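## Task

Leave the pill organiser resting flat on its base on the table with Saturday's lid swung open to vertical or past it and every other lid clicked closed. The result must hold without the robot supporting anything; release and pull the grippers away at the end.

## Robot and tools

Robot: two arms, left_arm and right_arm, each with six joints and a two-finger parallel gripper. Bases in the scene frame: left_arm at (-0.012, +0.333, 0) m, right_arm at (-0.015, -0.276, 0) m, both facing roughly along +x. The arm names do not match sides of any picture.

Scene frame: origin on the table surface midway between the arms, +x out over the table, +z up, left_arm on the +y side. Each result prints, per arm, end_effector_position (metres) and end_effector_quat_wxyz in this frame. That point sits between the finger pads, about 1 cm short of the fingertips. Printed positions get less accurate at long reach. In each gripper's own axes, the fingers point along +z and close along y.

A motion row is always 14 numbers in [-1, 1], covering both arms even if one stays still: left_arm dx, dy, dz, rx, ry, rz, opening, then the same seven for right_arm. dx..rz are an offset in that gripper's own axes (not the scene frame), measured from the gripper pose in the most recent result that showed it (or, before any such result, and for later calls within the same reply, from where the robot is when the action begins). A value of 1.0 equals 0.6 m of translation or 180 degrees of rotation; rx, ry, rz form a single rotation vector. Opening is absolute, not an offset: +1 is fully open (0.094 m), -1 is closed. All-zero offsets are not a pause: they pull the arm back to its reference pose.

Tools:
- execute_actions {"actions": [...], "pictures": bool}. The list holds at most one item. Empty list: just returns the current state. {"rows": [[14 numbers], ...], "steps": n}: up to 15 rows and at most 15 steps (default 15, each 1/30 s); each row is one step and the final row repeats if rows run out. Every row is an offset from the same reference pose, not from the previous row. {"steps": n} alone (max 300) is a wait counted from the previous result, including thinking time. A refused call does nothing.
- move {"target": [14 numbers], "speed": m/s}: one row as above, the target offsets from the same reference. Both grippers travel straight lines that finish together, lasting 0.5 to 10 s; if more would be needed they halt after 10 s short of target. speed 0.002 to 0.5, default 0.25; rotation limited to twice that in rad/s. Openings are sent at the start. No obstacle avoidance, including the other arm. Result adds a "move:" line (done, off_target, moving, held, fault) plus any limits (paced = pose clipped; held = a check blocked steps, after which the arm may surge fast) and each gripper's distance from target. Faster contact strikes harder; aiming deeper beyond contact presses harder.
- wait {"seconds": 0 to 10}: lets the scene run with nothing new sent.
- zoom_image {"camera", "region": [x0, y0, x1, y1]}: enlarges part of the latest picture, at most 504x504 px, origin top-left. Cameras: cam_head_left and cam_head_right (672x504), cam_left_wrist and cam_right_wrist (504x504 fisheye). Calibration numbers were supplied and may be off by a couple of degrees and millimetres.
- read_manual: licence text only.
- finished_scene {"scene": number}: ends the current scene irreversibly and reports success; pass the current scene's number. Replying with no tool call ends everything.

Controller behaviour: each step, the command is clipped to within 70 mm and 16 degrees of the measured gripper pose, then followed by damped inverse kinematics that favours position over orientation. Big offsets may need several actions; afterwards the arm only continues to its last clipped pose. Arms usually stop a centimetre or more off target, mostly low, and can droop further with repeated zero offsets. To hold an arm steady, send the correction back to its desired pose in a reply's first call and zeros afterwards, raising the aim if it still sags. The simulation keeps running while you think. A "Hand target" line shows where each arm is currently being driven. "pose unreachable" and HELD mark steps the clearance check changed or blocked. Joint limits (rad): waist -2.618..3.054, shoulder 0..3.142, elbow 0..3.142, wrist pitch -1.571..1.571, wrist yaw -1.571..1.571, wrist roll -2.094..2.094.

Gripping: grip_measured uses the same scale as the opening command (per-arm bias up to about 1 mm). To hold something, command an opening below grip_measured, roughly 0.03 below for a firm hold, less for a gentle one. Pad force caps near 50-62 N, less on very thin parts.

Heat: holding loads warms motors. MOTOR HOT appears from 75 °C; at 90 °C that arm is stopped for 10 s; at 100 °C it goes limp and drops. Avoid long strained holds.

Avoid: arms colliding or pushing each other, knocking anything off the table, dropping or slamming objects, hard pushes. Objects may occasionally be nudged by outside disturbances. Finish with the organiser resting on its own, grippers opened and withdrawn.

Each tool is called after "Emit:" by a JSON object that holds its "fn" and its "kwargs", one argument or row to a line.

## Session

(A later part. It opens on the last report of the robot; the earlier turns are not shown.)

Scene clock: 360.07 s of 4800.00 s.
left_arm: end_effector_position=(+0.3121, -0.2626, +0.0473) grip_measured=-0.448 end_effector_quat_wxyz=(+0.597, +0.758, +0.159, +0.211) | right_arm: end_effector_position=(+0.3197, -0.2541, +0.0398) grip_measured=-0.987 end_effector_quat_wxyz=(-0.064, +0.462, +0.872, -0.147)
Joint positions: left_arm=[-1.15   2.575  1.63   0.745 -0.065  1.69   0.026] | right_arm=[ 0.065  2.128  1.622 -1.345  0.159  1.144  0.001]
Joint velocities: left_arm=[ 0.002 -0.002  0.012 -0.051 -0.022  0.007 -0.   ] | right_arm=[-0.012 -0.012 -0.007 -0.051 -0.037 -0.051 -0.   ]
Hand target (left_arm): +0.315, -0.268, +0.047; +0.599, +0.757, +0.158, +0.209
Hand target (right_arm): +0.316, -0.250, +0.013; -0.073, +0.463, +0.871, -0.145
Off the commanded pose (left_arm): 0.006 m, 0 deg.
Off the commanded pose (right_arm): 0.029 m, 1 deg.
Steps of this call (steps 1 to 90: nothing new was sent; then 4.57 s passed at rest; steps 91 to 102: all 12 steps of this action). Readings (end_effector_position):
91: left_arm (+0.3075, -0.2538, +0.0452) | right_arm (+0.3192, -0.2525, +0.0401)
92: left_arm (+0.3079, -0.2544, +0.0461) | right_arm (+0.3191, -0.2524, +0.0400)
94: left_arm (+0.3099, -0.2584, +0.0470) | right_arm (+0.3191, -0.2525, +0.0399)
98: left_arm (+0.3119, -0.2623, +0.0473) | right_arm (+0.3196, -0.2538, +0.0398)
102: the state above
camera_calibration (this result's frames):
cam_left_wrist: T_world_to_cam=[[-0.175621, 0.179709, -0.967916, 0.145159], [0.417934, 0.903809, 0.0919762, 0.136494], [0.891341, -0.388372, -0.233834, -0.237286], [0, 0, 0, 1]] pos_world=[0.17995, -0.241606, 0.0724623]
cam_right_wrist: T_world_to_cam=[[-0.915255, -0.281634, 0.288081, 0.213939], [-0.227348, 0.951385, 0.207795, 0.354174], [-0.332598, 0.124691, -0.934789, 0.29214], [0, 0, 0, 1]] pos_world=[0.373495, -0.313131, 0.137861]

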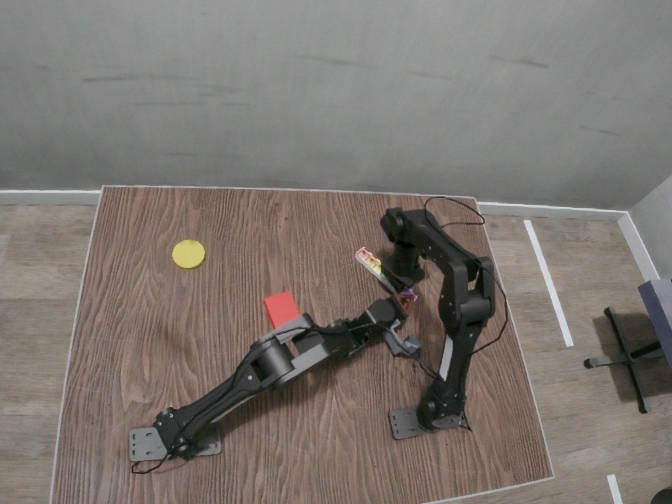

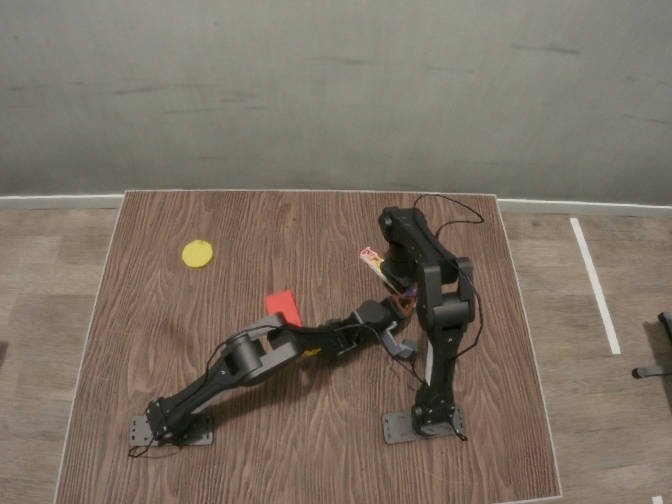

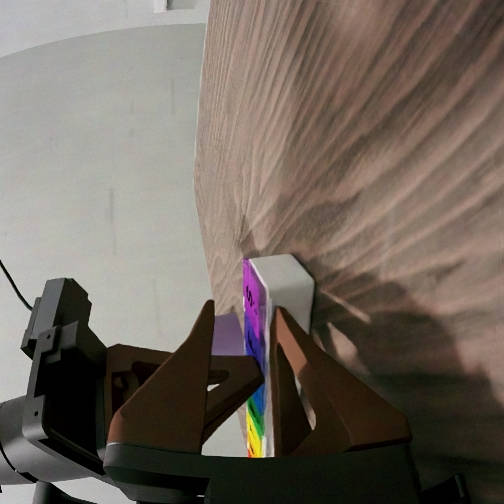

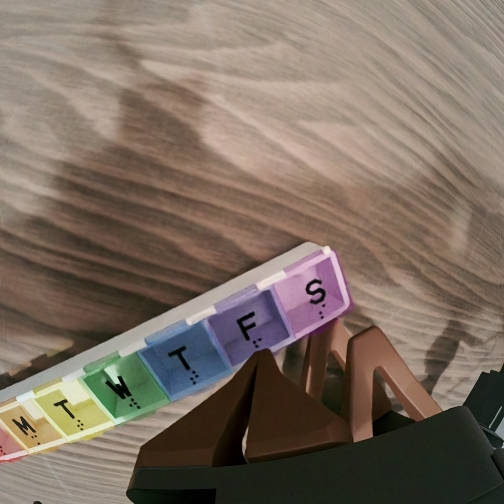

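Emit:
{"fn": "execute_actions", "kwargs": {
  "actions": [
    {"rows":[[0,0.02,0.015,-0.016,0,0,-0.45,0.008,0.015,0.05,0,0,0,-1],[0,0.03,0.015,-0.023,0,0,-0.45,0.008,0.015,0.05,0,0,0,-1],[0,0.04,0.015,-0.031,0,0,-0.45,0.008,0.015,0.05,0,0,0,-1],[0,0.05,0.015,-0.038,0,0,-0.45,0.008,0.015,0.05,0,0,0,-1],[0,0.06,0.015,-0.046,0,0,-0.45,0.008,0.015,0.05,0,0,0,-1],[0,0.068,0.015,-0.052,0,0,-0.45,0.008,0.015,0.05,0,0,0,-1],[0,0.075,0.015,-0.058,0,0,-0.45,0.008,0.015,0.05,0,0,0,-1],[0,0.082,0.015,-0.063,0,0,-0.45,0.008,0.015,0.05,0,0,0,-1]],"steps":15}
  ]
}}

Emit:
{"fn": "zoom_image", "kwargs": {
  "camera": "cam_left_wrist",
  "region": [190, 220, 340, 360]
}}

Emit:
{"fn": "zoom_image", "kwargs": {
  "camera": "cam_right_wrist",
  "region": [240, 240, 400, 370]
}}

Scene clock: 365.57 s of 4800.00 s.
left_arm: end_effector_position=(+0.3137, -0.2719, +0.0669) grip_measured=-0.448 end_effector_quat_wxyz=(+0.640, +0.722, +0.141, +0.223) | right_arm: end_effector_position=(+0.3199, -0.2559, +0.0396) grip_measured=-0.987 end_effector_quat_wxyz=(-0.053, +0.462, +0.873, -0.149)
Joint positions: left_arm=[-1.15   2.614  1.665  0.868 -0.049  1.708  0.026] | right_arm=[ 0.069  2.114  1.6   -1.324  0.176  1.146  0.001]
Joint velocities: left_arm=[ 0.012  0.007  0.081  0.051 -0.022 -0.037 -0.   ] | right_arm=[ 0.002 -0.002  0.007 -0.007 -0.007  0.095 -0.   ]
Hand target (left_arm): +0.315, -0.280, +0.093; +0.668, +0.696, +0.136, +0.225
Hand target (right_arm): +0.315, -0.251, +0.010; -0.065, +0.462, +0.872, -0.148
Off the commanded pose (left_arm): 0.028 m, 5 deg.
Off the commanded pose (right_arm): 0.032 m, 1 deg.
Steps of this call (steps 1 to 90: nothing new was sent; then 2.00 s passed at rest; steps 91 to 105: all 15 steps of this action). Readings (end_effector_position):
91: left_arm (+0.3122, -0.2629, +0.0475) | right_arm (+0.3196, -0.2543, +0.0397)
92: left_arm (+0.3124, -0.2635, +0.0477) | right_arm (+0.3197, -0.2548, +0.0397)
94: left_arm (+0.3123, -0.2644, +0.0490) | right_arm (+0.3200, -0.2558, +0.0396)
98: left_arm (+0.3120, -0.2667, +0.0540) | right_arm (+0.3201, -0.2561, +0.0396)
105: the state above
camera_calibration (this result's frames):
cam_left_wrist: T_world_to_cam=[[-0.106682, 0.0864618, -0.990527, 0.12065], [0.430288, 0.90211, 0.0324011, 0.142058], [0.896366, -0.422755, -0.133442, -0.255385], [0, 0, 0, 1]] pos_world=[0.180664, -0.246548, 0.0808254]
cam_right_wrist: T_world_to_cam=[[-0.918367, -0.282867, 0.276745, 0.214807], [-0.236211, 0.952917, 0.190142, 0.359905], [-0.3175, 0.10925, -0.941944, 0.283667], [0, 0, 0, 1]] pos_world=[0.372349, -0.313189, 0.139319]

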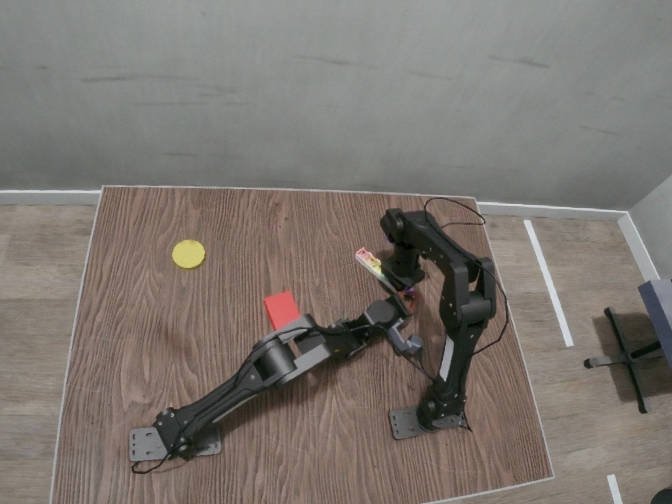

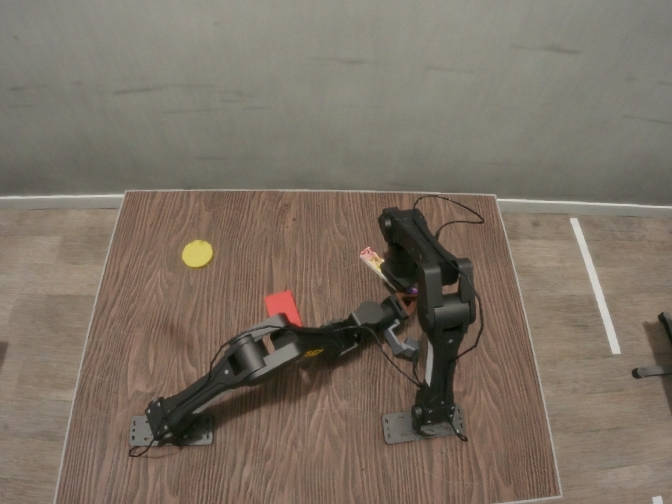

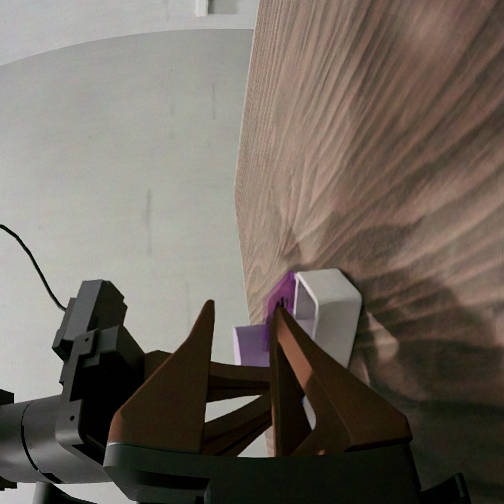

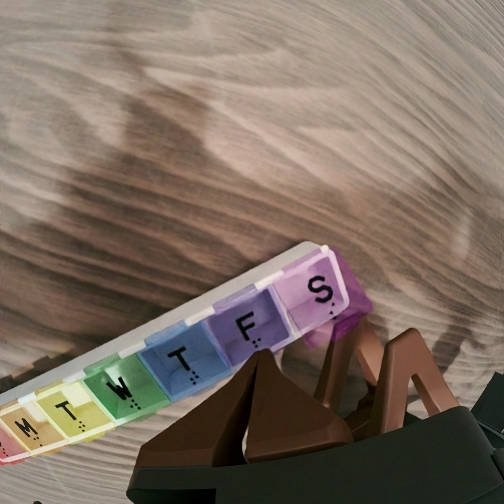

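Region (190, 220, 340, 360) of cam_left_wrist's 504x504 image, scaled by 3.360, with more detail than that image has; it fills the top 470 rows of this view, and the rest is white.

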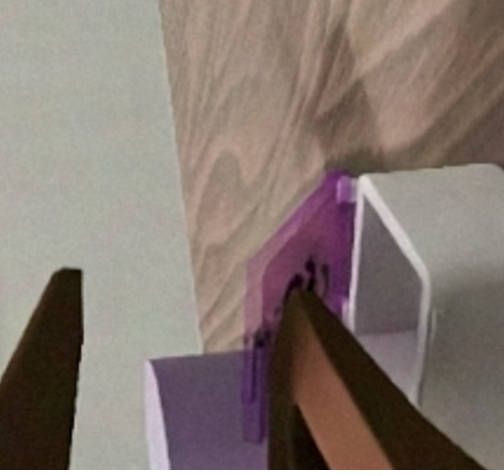

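Region (240, 240, 400, 370) of cam_right_wrist's 504x504 image, scaled by 3.150, with more detail than that image has; it fills the top 410 rows of this view, and the rest is white.

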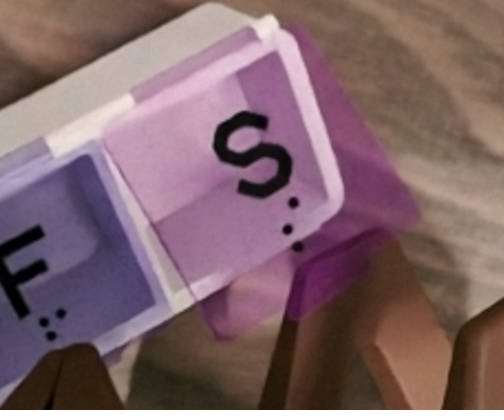

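Emit:
{"fn": "move", "kwargs": {
  "target": [-0.005,0.012,0.04,0,0,0,-0.45,0.004,0.015,0.045,0,0,0,-1],
  "speed": 0.04
}}

Emit:
{"fn": "zoom_image", "kwargs": {
  "camera": "cam_right_wrist",
  "region": [220, 220, 440, 400]
}}

Scene clock: 371.00 s of 4800.00 s.
left_arm: end_effector_position=(+0.3217, -0.2872, +0.0564) grip_measured=-0.448 end_effector_quat_wxyz=(+0.628, +0.733, +0.140, +0.222) | right_arm: end_effector_position=(+0.3198, -0.2564, +0.0395) grip_measured=-0.987 end_effector_quat_wxyz=(-0.051, +0.462, +0.873, -0.149)
Joint positions: left_arm=[-1.15   2.678  1.792  0.772 -0.049  1.715  0.026] | right_arm=[ 0.069  2.111  1.596 -1.319  0.178  1.146  0.001]
Joint velocities: left_arm=[ 0.002  0.002  0.022 -0.007  0.007 -0.081  0.001] | right_arm=[-0.012  0.007 -0.027 -0.007  0.007  0.022  0.   ]
Hand target (left_arm): +0.322, -0.294, +0.071; +0.640, +0.722, +0.141, +0.223
Hand target (right_arm): +0.318, -0.255, +0.013; -0.054, +0.461, +0.873, -0.150
Off the commanded pose (left_arm): 0.017 m, 2 deg.
Off the commanded pose (right_arm): 0.029 m, 0 deg.
After step 90, 1.40 s passed at rest.
move: off_target (left_arm, right_arm)
camera_calibration (this result's frames):
cam_left_wrist: T_world_to_cam=[[-0.115406, 0.118909, -0.986176, 0.124251], [0.431329, 0.900323, 0.0580818, 0.150487], [0.894783, -0.418663, -0.155191, -0.267482], [0, 0, 0, 1]] pos_world=[0.188768, -0.262246, 0.0722819]
cam_right_wrist: T_world_to_cam=[[-0.919107, -0.282933, 0.274211, 0.214937], [-0.237519, 0.953146, 0.187341, 0.360943], [-0.314368, 0.107056, -0.943245, 0.282169], [0, 0, 0, 1]] pos_world=[0.371986, -0.313426, 0.139597]

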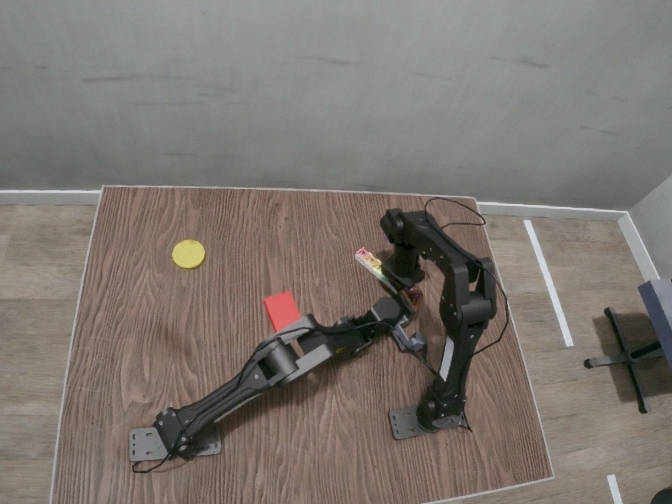

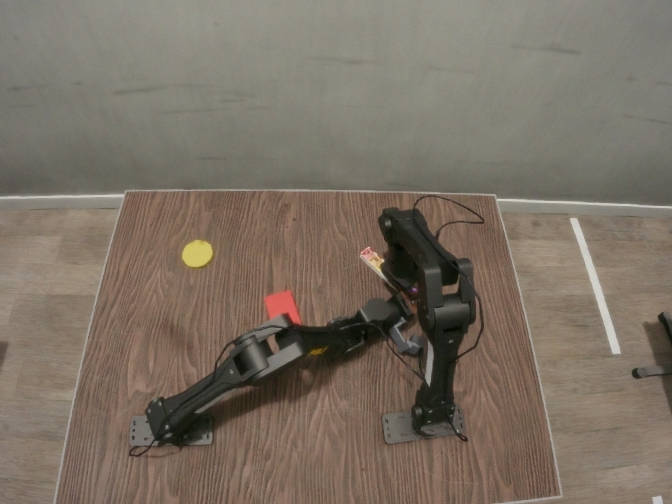

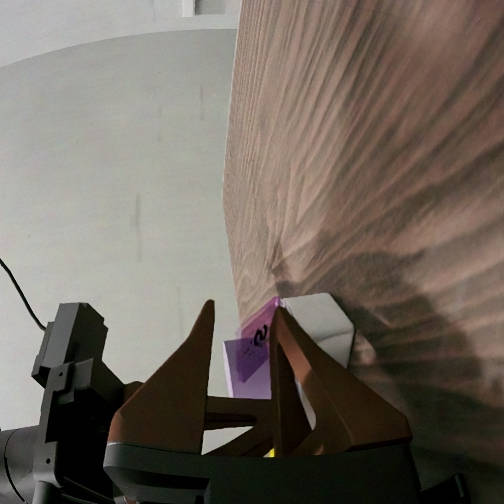

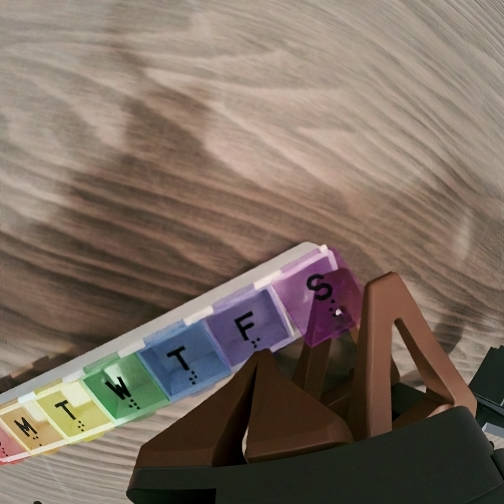

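Region (220, 220, 440, 400) of cam_right_wrist's 504x504 image, scaled by 2.291, with more detail than that image has; it fills the top 412 rows of this view, and the rest is white.

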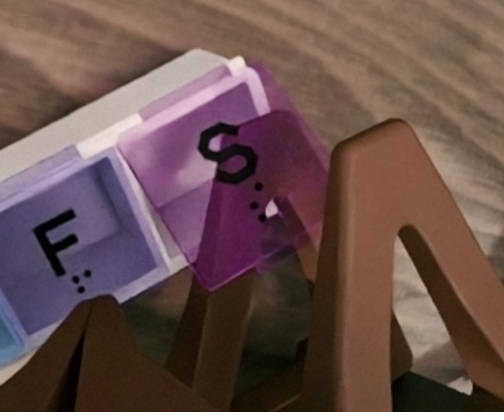

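Emit:
{"fn": "execute_actions", "kwargs": {
  "actions": [
    {"rows":[[0,0.012,0.002,-0.009,0,0,-0.45,0.004,0.015,0.045,0,0,0,-1],[0,0.02,0.004,-0.016,0,0,-0.45,0.004,0.015,0.045,0,0,0,-1],[0,0.029,0.006,-0.022,0,0,-0.45,0.004,0.015,0.045,0,0,0,-1],[0,0.037,0.008,-0.028,0,0,-0.45,0.004,0.015,0.045,0,0,0,-1],[0,0.045,0.01,-0.035,0,0,-0.45,0.004,0.015,0.045,0,0,0,-1],[0,0.05,0.012,-0.038,0,0,-0.45,0.004,0.015,0.045,0,0,0,-1]],"steps":15}
  ]
}}

Emit:
{"fn": "zoom_image", "kwargs": {
  "camera": "cam_right_wrist",
  "region": [220, 220, 440, 400]
}}

Emit:
{"fn": "zoom_image", "kwargs": {
  "camera": "cam_left_wrist",
  "region": [190, 220, 390, 400]
}}

Scene clock: 377.90 s of 4800.00 s.
left_arm: end_effector_position=(+0.3215, -0.2903, +0.0613) grip_measured=-0.448 end_effector_quat_wxyz=(+0.646, +0.717, +0.131, +0.228) | right_arm: end_effector_position=(+0.3198, -0.2564, +0.0395) grip_measured=-0.987 end_effector_quat_wxyz=(-0.051, +0.462, +0.873, -0.149)
Joint positions: left_arm=[-1.15   2.704  1.808  0.835 -0.04   1.727  0.026] | right_arm=[ 0.069  2.111  1.596 -1.319  0.178  1.146  0.001]
Joint velocities: left_arm=[-0.007 -0.007  0.022 -0.007  0.051  0.081  0.   ] | right_arm=[ 0.017 -0.007  0.007 -0.007  0.022  0.007  0.   ]
Hand target (left_arm): +0.322, -0.297, +0.085; +0.670, +0.695, +0.126, +0.229
Hand target (right_arm): +0.318, -0.255, +0.013; -0.053, +0.462, +0.873, -0.150
Off the commanded pose (left_arm): 0.025 m, 4 deg.
Off the commanded pose (right_arm): 0.029 m, 0 deg.
Steps of this call (steps 1 to 90: nothing new was sent; then 3.40 s passed at rest; steps 91 to 105: all 15 steps of this action). Readings (end_effector_position):
91: left_arm (+0.3217, -0.2873, +0.0563) | right_arm (+0.3198, -0.2564, +0.0395)
92: left_arm (+0.3217, -0.2873, +0.0569) | right_arm (+0.3198, -0.2564, +0.0395)
94: left_arm (+0.3217, -0.2875, +0.0576) | right_arm (+0.3198, -0.2564, +0.0395)
98: left_arm (+0.3213, -0.2888, +0.0599) | right_arm (+0.3198, -0.2564, +0.0395)
105: the state above
camera_calibration (this result's frames):
cam_left_wrist: T_world_to_cam=[[-0.0806193, 0.0784516, -0.993653, 0.107032], [0.438869, 0.897858, 0.0352811, 0.151347], [0.894927, -0.433239, -0.106815, -0.275052], [0, 0, 0, 1]] pos_world=[0.188359, -0.263448, 0.071633]
cam_right_wrist: T_world_to_cam=[[-0.919107, -0.282933, 0.274211, 0.214937], [-0.237519, 0.953146, 0.187341, 0.360943], [-0.314368, 0.107056, -0.943245, 0.282169], [0, 0, 0, 1]] pos_world=[0.371986, -0.313426, 0.139597]

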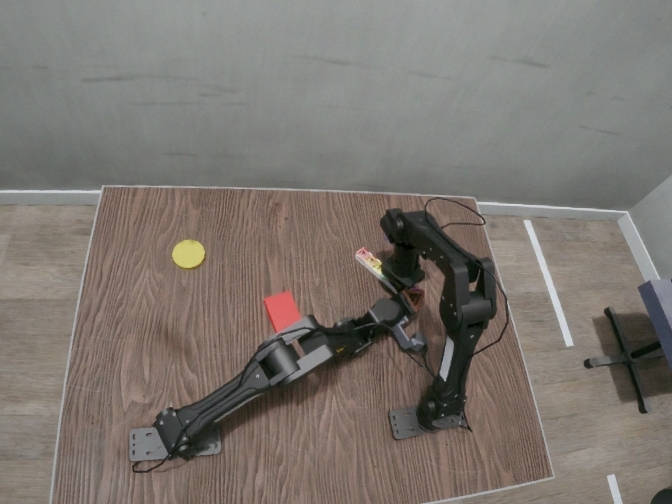

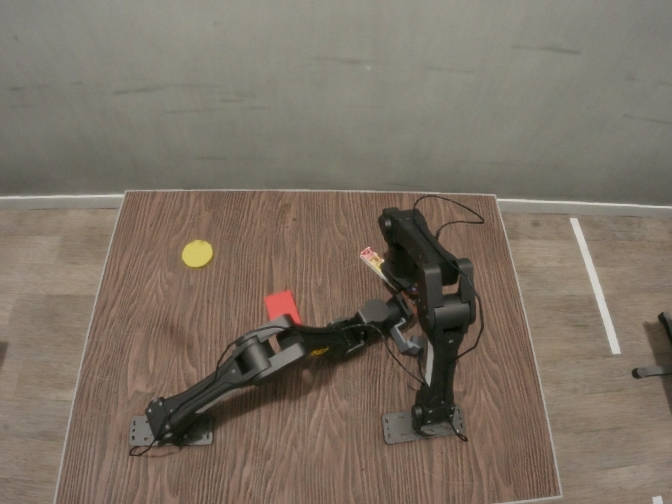

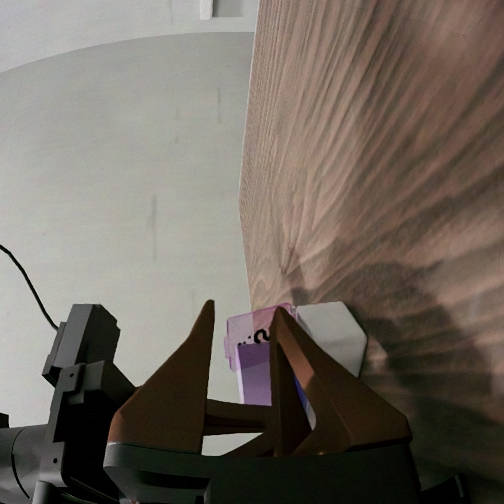

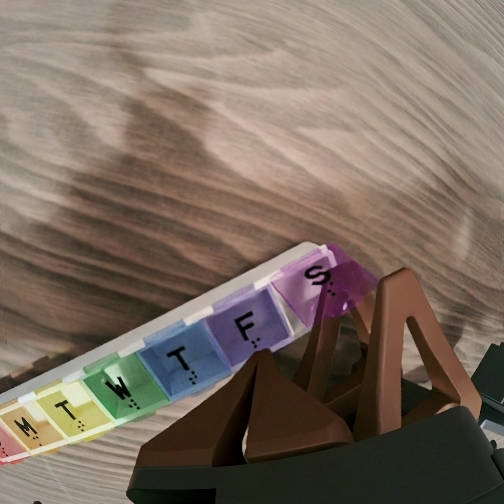

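Region (220, 220, 440, 400) of cam_right_wrist's 504x504 image, scaled by 2.291, with more detail than that image has; it fills the top 412 rows of this view, and the rest is white.

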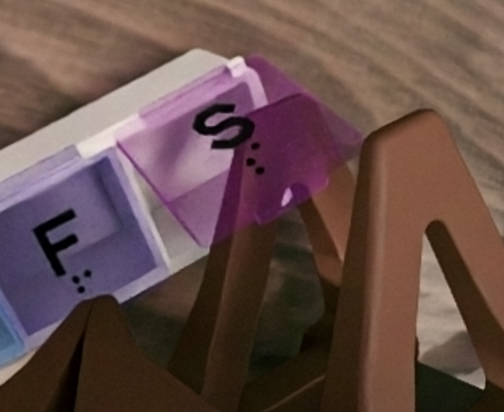

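Region (190, 220, 390, 400) of cam_left_wrist's 504x504 image, scaled by 2.520, with more detail than that image has; it fills the top 454 rows of this view, and the rest is white.

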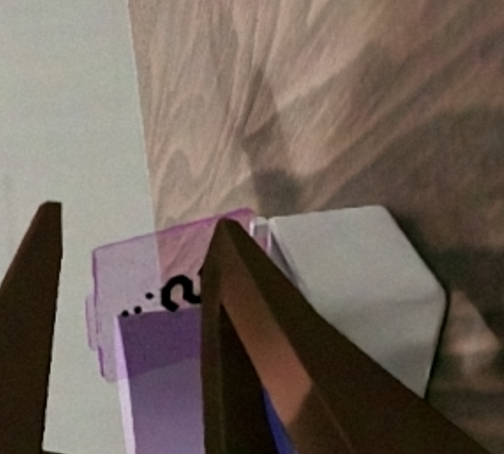

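Emit:
{"fn": "move", "kwargs": {
  "target": [0,0.015,0.035,0,0,0,-0.45,0.004,0.015,0.045,0,0,0,-1],
  "speed": 0.04
}}

Emit:
{"fn": "zoom_image", "kwargs": {
  "camera": "cam_right_wrist",
  "region": [220, 200, 440, 400]
}}

Emit:
{"fn": "zoom_image", "kwargs": {
  "camera": "cam_left_wrist",
  "region": [190, 220, 390, 400]
}}

Scene clock: 382.50 s of 4800.00 s.
left_arm: end_effector_position=(+0.3287, -0.3048, +0.0645) grip_measured=-0.448 end_effector_quat_wxyz=(+0.644, +0.718, +0.128, +0.229) | right_arm: end_effector_position=(+0.3213, -0.2597, +0.0397) grip_measured=-0.987 end_effector_quat_wxyz=(-0.042, +0.460, +0.873, -0.155)
Joint positions: left_arm=[-1.15   2.752  1.932  0.755 -0.039  1.734  0.026] | right_arm=[ 0.069  2.107  1.59  -1.31   0.198  1.146  0.001]
Joint velocities: left_arm=[ 0.017 -0.007  0.012 -0.022 -0.022  0.022  0.   ] | right_arm=[-0.012  0.007  0.017 -0.037  0.022  0.051 -0.   ]
Hand target (left_arm): +0.331, -0.309, +0.069; +0.646, +0.716, +0.130, +0.228
Hand target (right_arm): +0.318, -0.255, +0.013; -0.052, +0.462, +0.873, -0.150
Off the commanded pose (left_arm): 0.007 m, 0 deg.
Off the commanded pose (right_arm): 0.029 m, 1 deg.
After step 90, 0.60 s passed at rest.
move: off_target (right_arm)
camera_calibration (this result's frames):
cam_left_wrist: T_world_to_cam=[[-0.0760573, 0.0854688, -0.993434, 0.11256], [0.440126, 0.896883, 0.0434661, 0.159759], [0.894709, -0.43393, -0.105832, -0.287667], [0, 0, 0, 1]] pos_world=[0.195625, -0.277732, 0.0744326]
cam_right_wrist: T_world_to_cam=[[-0.920395, -0.282756, 0.270042, 0.215949], [-0.244163, 0.955094, 0.167871, 0.36781], [-0.305382, 0.0885737, -0.948102, 0.275666], [0, 0, 0, 1]] pos_world=[0.372747, -0.314648, 0.141299]

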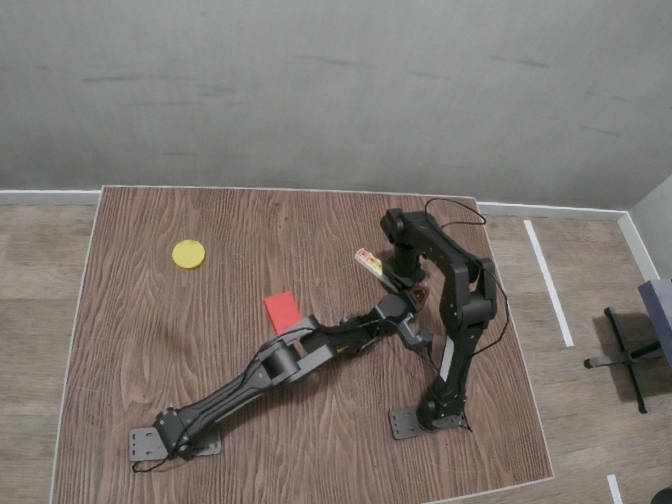

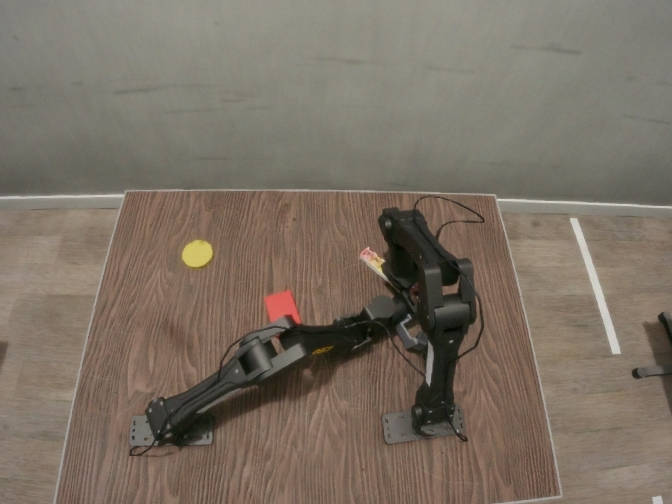

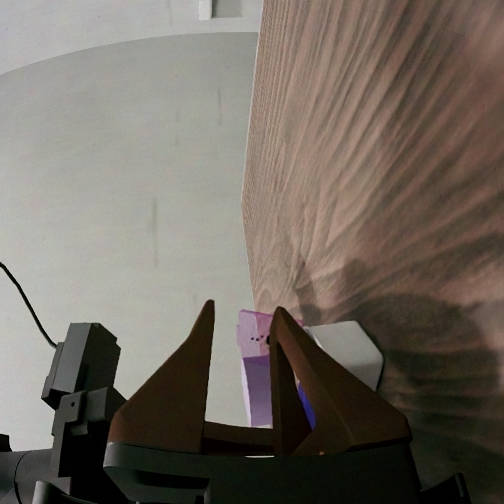

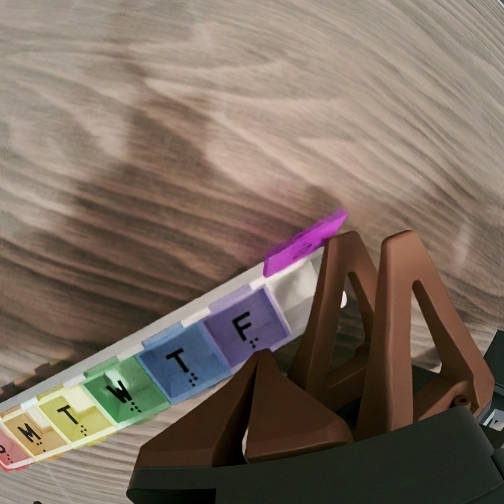

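Region (220, 200, 440, 400) of cam_right_wrist's 504x504 image, scaled by 2.291, with more detail than that image has; it fills the top 458 rows of this view, and the rest is white.

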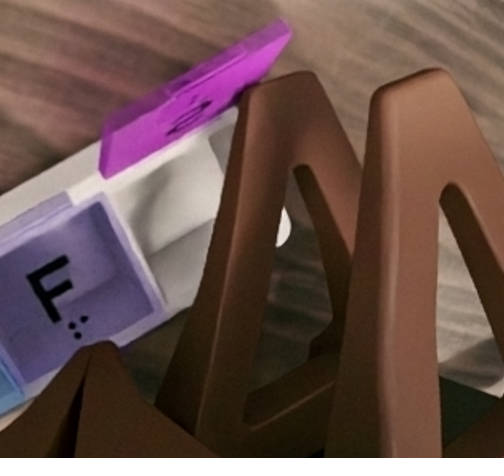

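Region (190, 220, 390, 400) of cam_left_wrist's 504x504 image, scaled by 2.520, with more detail than that image has; it fills the top 454 rows of this view, and the rest is white.

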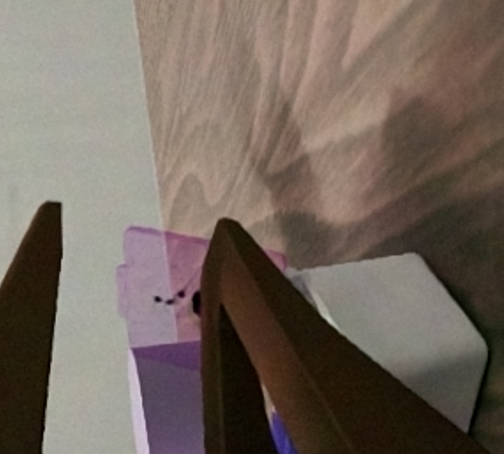

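Emit:
{"fn": "move", "kwargs": {
  "target": [-0.008,0.01,-0.14,0,0,0,-0.45,0,0,0,0,0,0,-1],
  "speed": 0.1
}}

Emit:
{"fn": "move", "kwargs": {
  "target": [0,0.04,-0.2,0,0,0,-0.45,0,-0.04,-0.15,0,0,0,-1],
  "speed": 0.15
}}

Scene clock: 386.57 s of 4800.00 s.
left_arm: end_effector_position=(+0.2874, -0.2362, +0.0562) grip_measured=-0.448 end_effector_quat_wxyz=(+0.632, +0.729, +0.129, +0.228) | right_arm: end_effector_position=(+0.3212, -0.2599, +0.0407) grip_measured=-0.987 end_effector_quat_wxyz=(-0.041, +0.460, +0.873, -0.155)
Joint positions: left_arm=[-1.162  2.515  1.403  1.015 -0.054  1.737  0.026] | right_arm=[ 0.069  2.104  1.59  -1.312  0.199  1.146  0.001]
Joint velocities: left_arm=[-0.012 -0.007 -0.022  0.051 -0.037  0.022 -0.002] | right_arm=[ 0.022 -0.002 -0.002 -0.051  0.037 -0.037 -0.001]
Hand target (left_arm): +0.283, -0.237, +0.076; +0.644, +0.718, +0.128, +0.229
Hand target (right_arm): +0.321, -0.260, +0.040; -0.042, +0.460, +0.873, -0.155
Off the commanded pose (left_arm): 0.020 m, 2 deg.
Off the commanded pose (right_arm): 0.001 m, 0 deg.
move: off_target (left_arm)
camera_calibration (this result's frames):
cam_left_wrist: T_world_to_cam=[[-0.0872901, 0.115899, -0.989418, 0.105464], [0.437918, 0.896561, 0.066387, 0.116114], [0.894767, -0.427489, -0.129015, -0.219024], [0, 0, 0, 1]] pos_world=[0.154333, -0.209957, 0.0683821]
cam_right_wrist: T_world_to_cam=[[-0.920662, -0.282774, 0.269109, 0.215642], [-0.244656, 0.955177, 0.166672, 0.368057], [-0.304178, 0.0876093, -0.948578, 0.275958], [0, 0, 0, 1]] pos_world=[0.372521, -0.314758, 0.142392]

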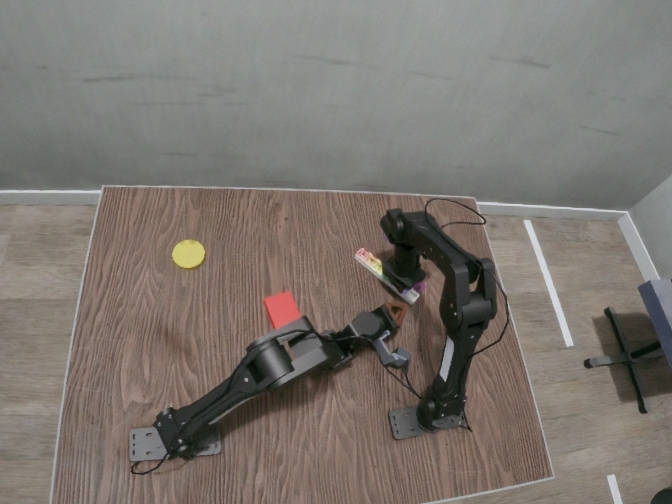

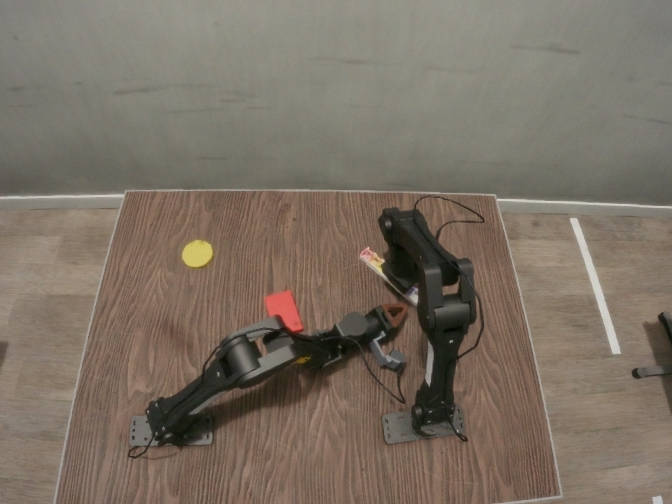

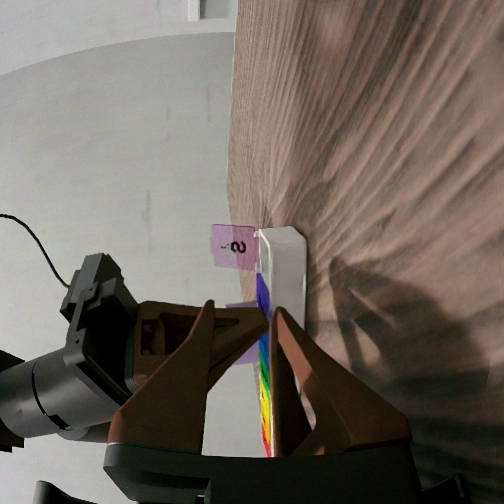

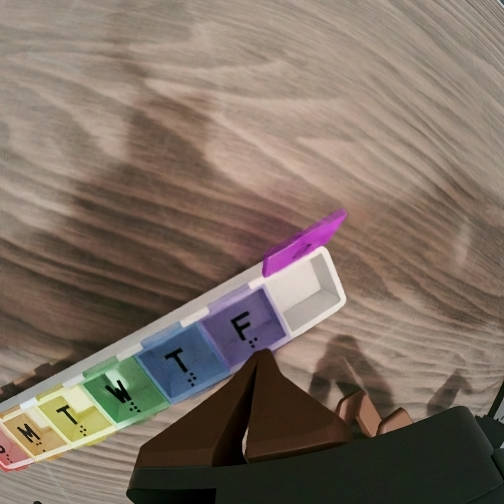

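Scene clock: 387.83 s of 4800.00 s.
left_arm: end_effector_position=(+0.2291, -0.1392, +0.0733) grip_measured=-0.448 end_effector_quat_wxyz=(+0.614, +0.745, +0.129, +0.227) | right_arm: end_effector_position=(+0.3156, -0.2564, +0.1158) grip_measured=-0.987 end_effector_quat_wxyz=(-0.036, +0.458, +0.875, -0.150)
Joint positions: left_arm=[-1.188  2.184  0.836  1.203 -0.082  1.741  0.026] | right_arm=[ 0.08   2.027  1.779 -1.564  0.196  1.15   0.001]
Joint velocities: left_arm=[-0.017  0.002 -0.017  0.007  0.007 -0.037  0.   ] | right_arm=[ 0.002  0.007 -0.002 -0.066  0.037  0.037 -0.001]
Hand target (left_arm): +0.225, -0.139, +0.093; +0.632, +0.729, +0.129, +0.228
Hand target (right_arm): +0.319, -0.253, +0.132; -0.018, +0.460, +0.877, -0.138
Off the commanded pose (left_arm): 0.019 m, 3 deg.
Off the commanded pose (right_arm): 0.019 m, 1 deg.
joint sent to its limit (right arm) — the command would take joint 4 (wrist pitch) past its lower limit, so that joint was sent only as far as its limit.
move: off_target (left_arm, right_arm)
camera_calibration (this result's frames):
cam_left_wrist: T_world_to_cam=[[-0.102, 0.160388, -0.98177, 0.115066], [0.437293, 0.893679, 0.100565, 0.0507693], [0.893516, -0.419063, -0.161291, -0.119311], [0, 0, 0, 1]] pos_world=[0.0961419, -0.113825, 0.0886191]
cam_right_wrist: T_world_to_cam=[[-0.922315, -0.290413, 0.254944, 0.191425], [-0.253639, 0.952667, 0.167612, 0.352826], [-0.291553, 0.0899271, -0.952318, 0.342211], [0, 0, 0, 1]] pos_world=[0.365817, -0.311307, 0.217953]

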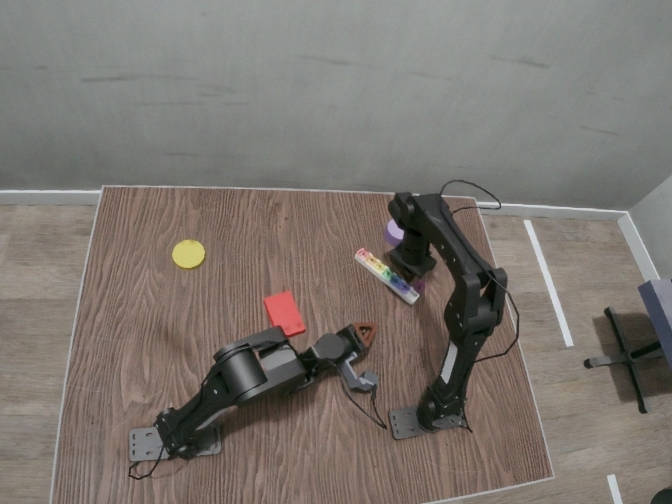

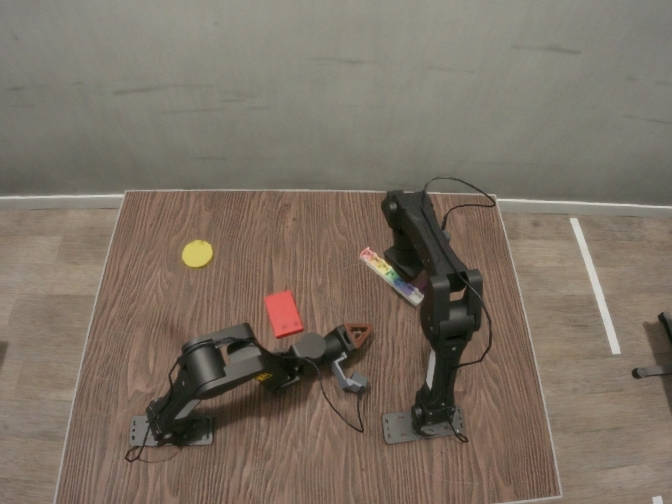

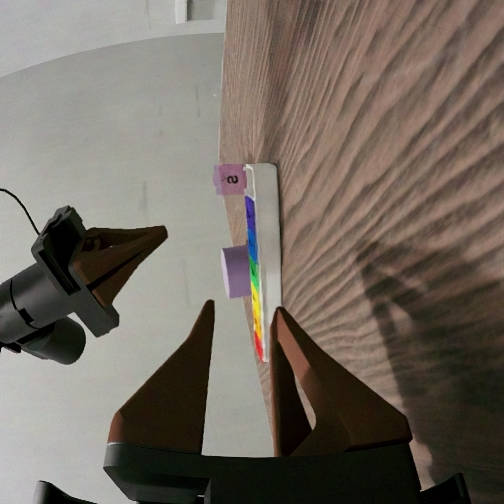

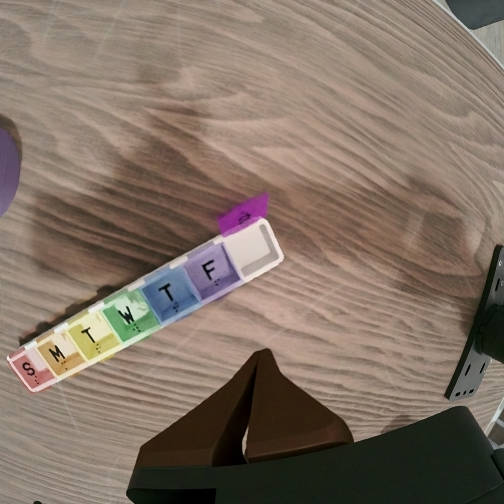

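Emit:
{"fn": "move", "kwargs": {
  "target": [0.05,0.06,-0.25,0,0,0,-0.45,-0.02,-0.22,-0.03,-0.07,0,0,-1],
  "speed": 0.25
}}

Emit:
{"fn": "zoom_image", "kwargs": {
  "camera": "cam_head_left",
  "region": [340, 230, 450, 320]
}}

Emit:
{"fn": "zoom_image", "kwargs": {
  "camera": "cam_head_right",
  "region": [345, 230, 455, 320]
}}

Scene clock: 395.43 s of 4800.00 s.
left_arm: end_effector_position=(+0.1762, -0.0101, +0.1312) grip_measured=-0.448 end_effector_quat_wxyz=(+0.605, +0.753, +0.126, +0.226) | right_arm: end_effector_position=(+0.2207, -0.3304, +0.1695) grip_measured=-0.987 end_effector_quat_wxyz=(+0.008, +0.461, +0.886, -0.055)
Joint positions: left_arm=[-1.152  1.519  0.297  1.056 -0.047  1.755  0.026] | right_arm=[-0.232  1.484  1.384 -1.492  0.109  0.81   0.001]
Joint velocities: left_arm=[-0.007 -0.002 -0.017 -0.022  0.007 -0.051 -0.   ] | right_arm=[ 0.007 -0.002 -0.007  0.066 -0.037 -0.066 -0.   ]
Hand target (left_arm): +0.177, -0.006, +0.139; +0.614, +0.745, +0.129, +0.227
Hand target (right_arm): +0.220, -0.331, +0.168; +0.012, +0.461, +0.886, -0.052
Off the commanded pose (left_arm): 0.007 m, 1 deg.
Off the commanded pose (right_arm): 0.004 m, 1 deg.
After step 90, 3.20 s passed at rest.
move: done
camera_calibration (this result's frames):
cam_left_wrist: T_world_to_cam=[[-0.104402, 0.184822, -0.977211, 0.14589], [0.439512, 0.889999, 0.121371, -0.0504751], [0.892149, -0.416824, -0.174149, -0.00666005], [0, 0, 0, 1]] pos_world=[0.0433574, 0.0151832, 0.147531]
cam_right_wrist: T_world_to_cam=[[-0.94481, -0.321939, 0.0607441, 0.0961607], [-0.298723, 0.922674, 0.243797, 0.377446], [-0.134535, 0.212196, -0.967922, 0.380786], [0, 0, 0, 1]] pos_world=[0.254834, -0.398103, 0.270709]

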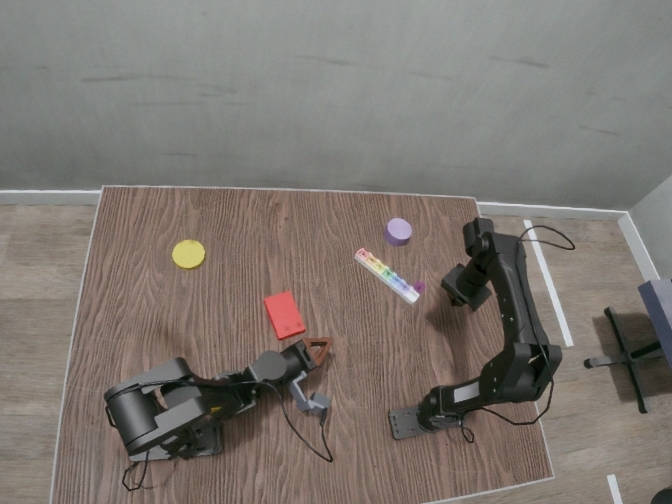

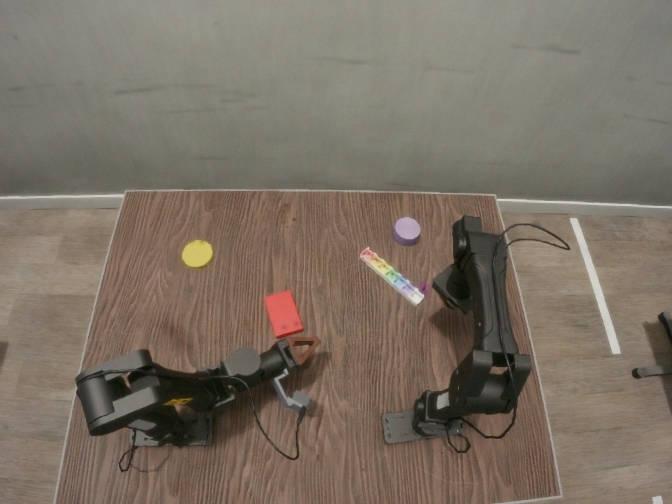

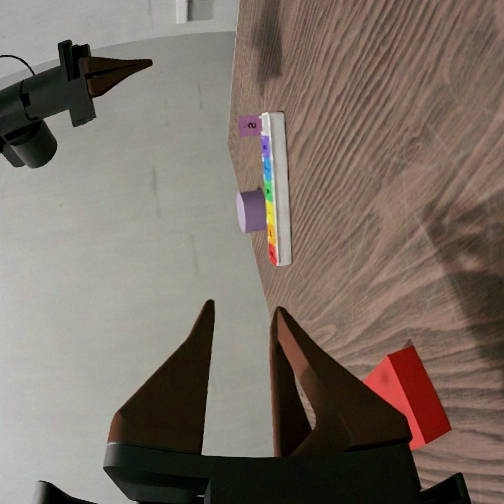

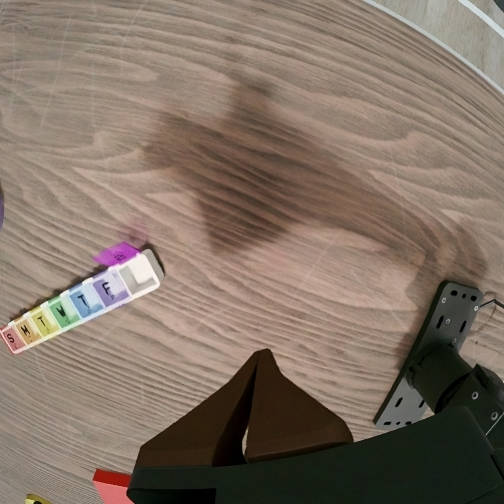

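Region (340, 230, 450, 320) of cam_head_left's 672x504 image, scaled by 4.582, with more detail than that image has; it fills the top 412 rows of this view, and the rest is white.

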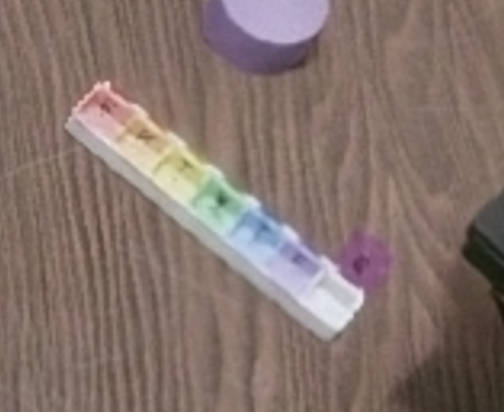

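Region (345, 230, 455, 320) of cam_head_right's 672x504 image, scaled by 4.582, with more detail than that image has; it fills the top 412 rows of this view, and the rest is white.

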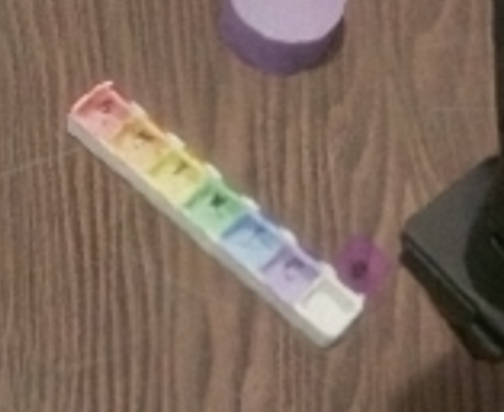

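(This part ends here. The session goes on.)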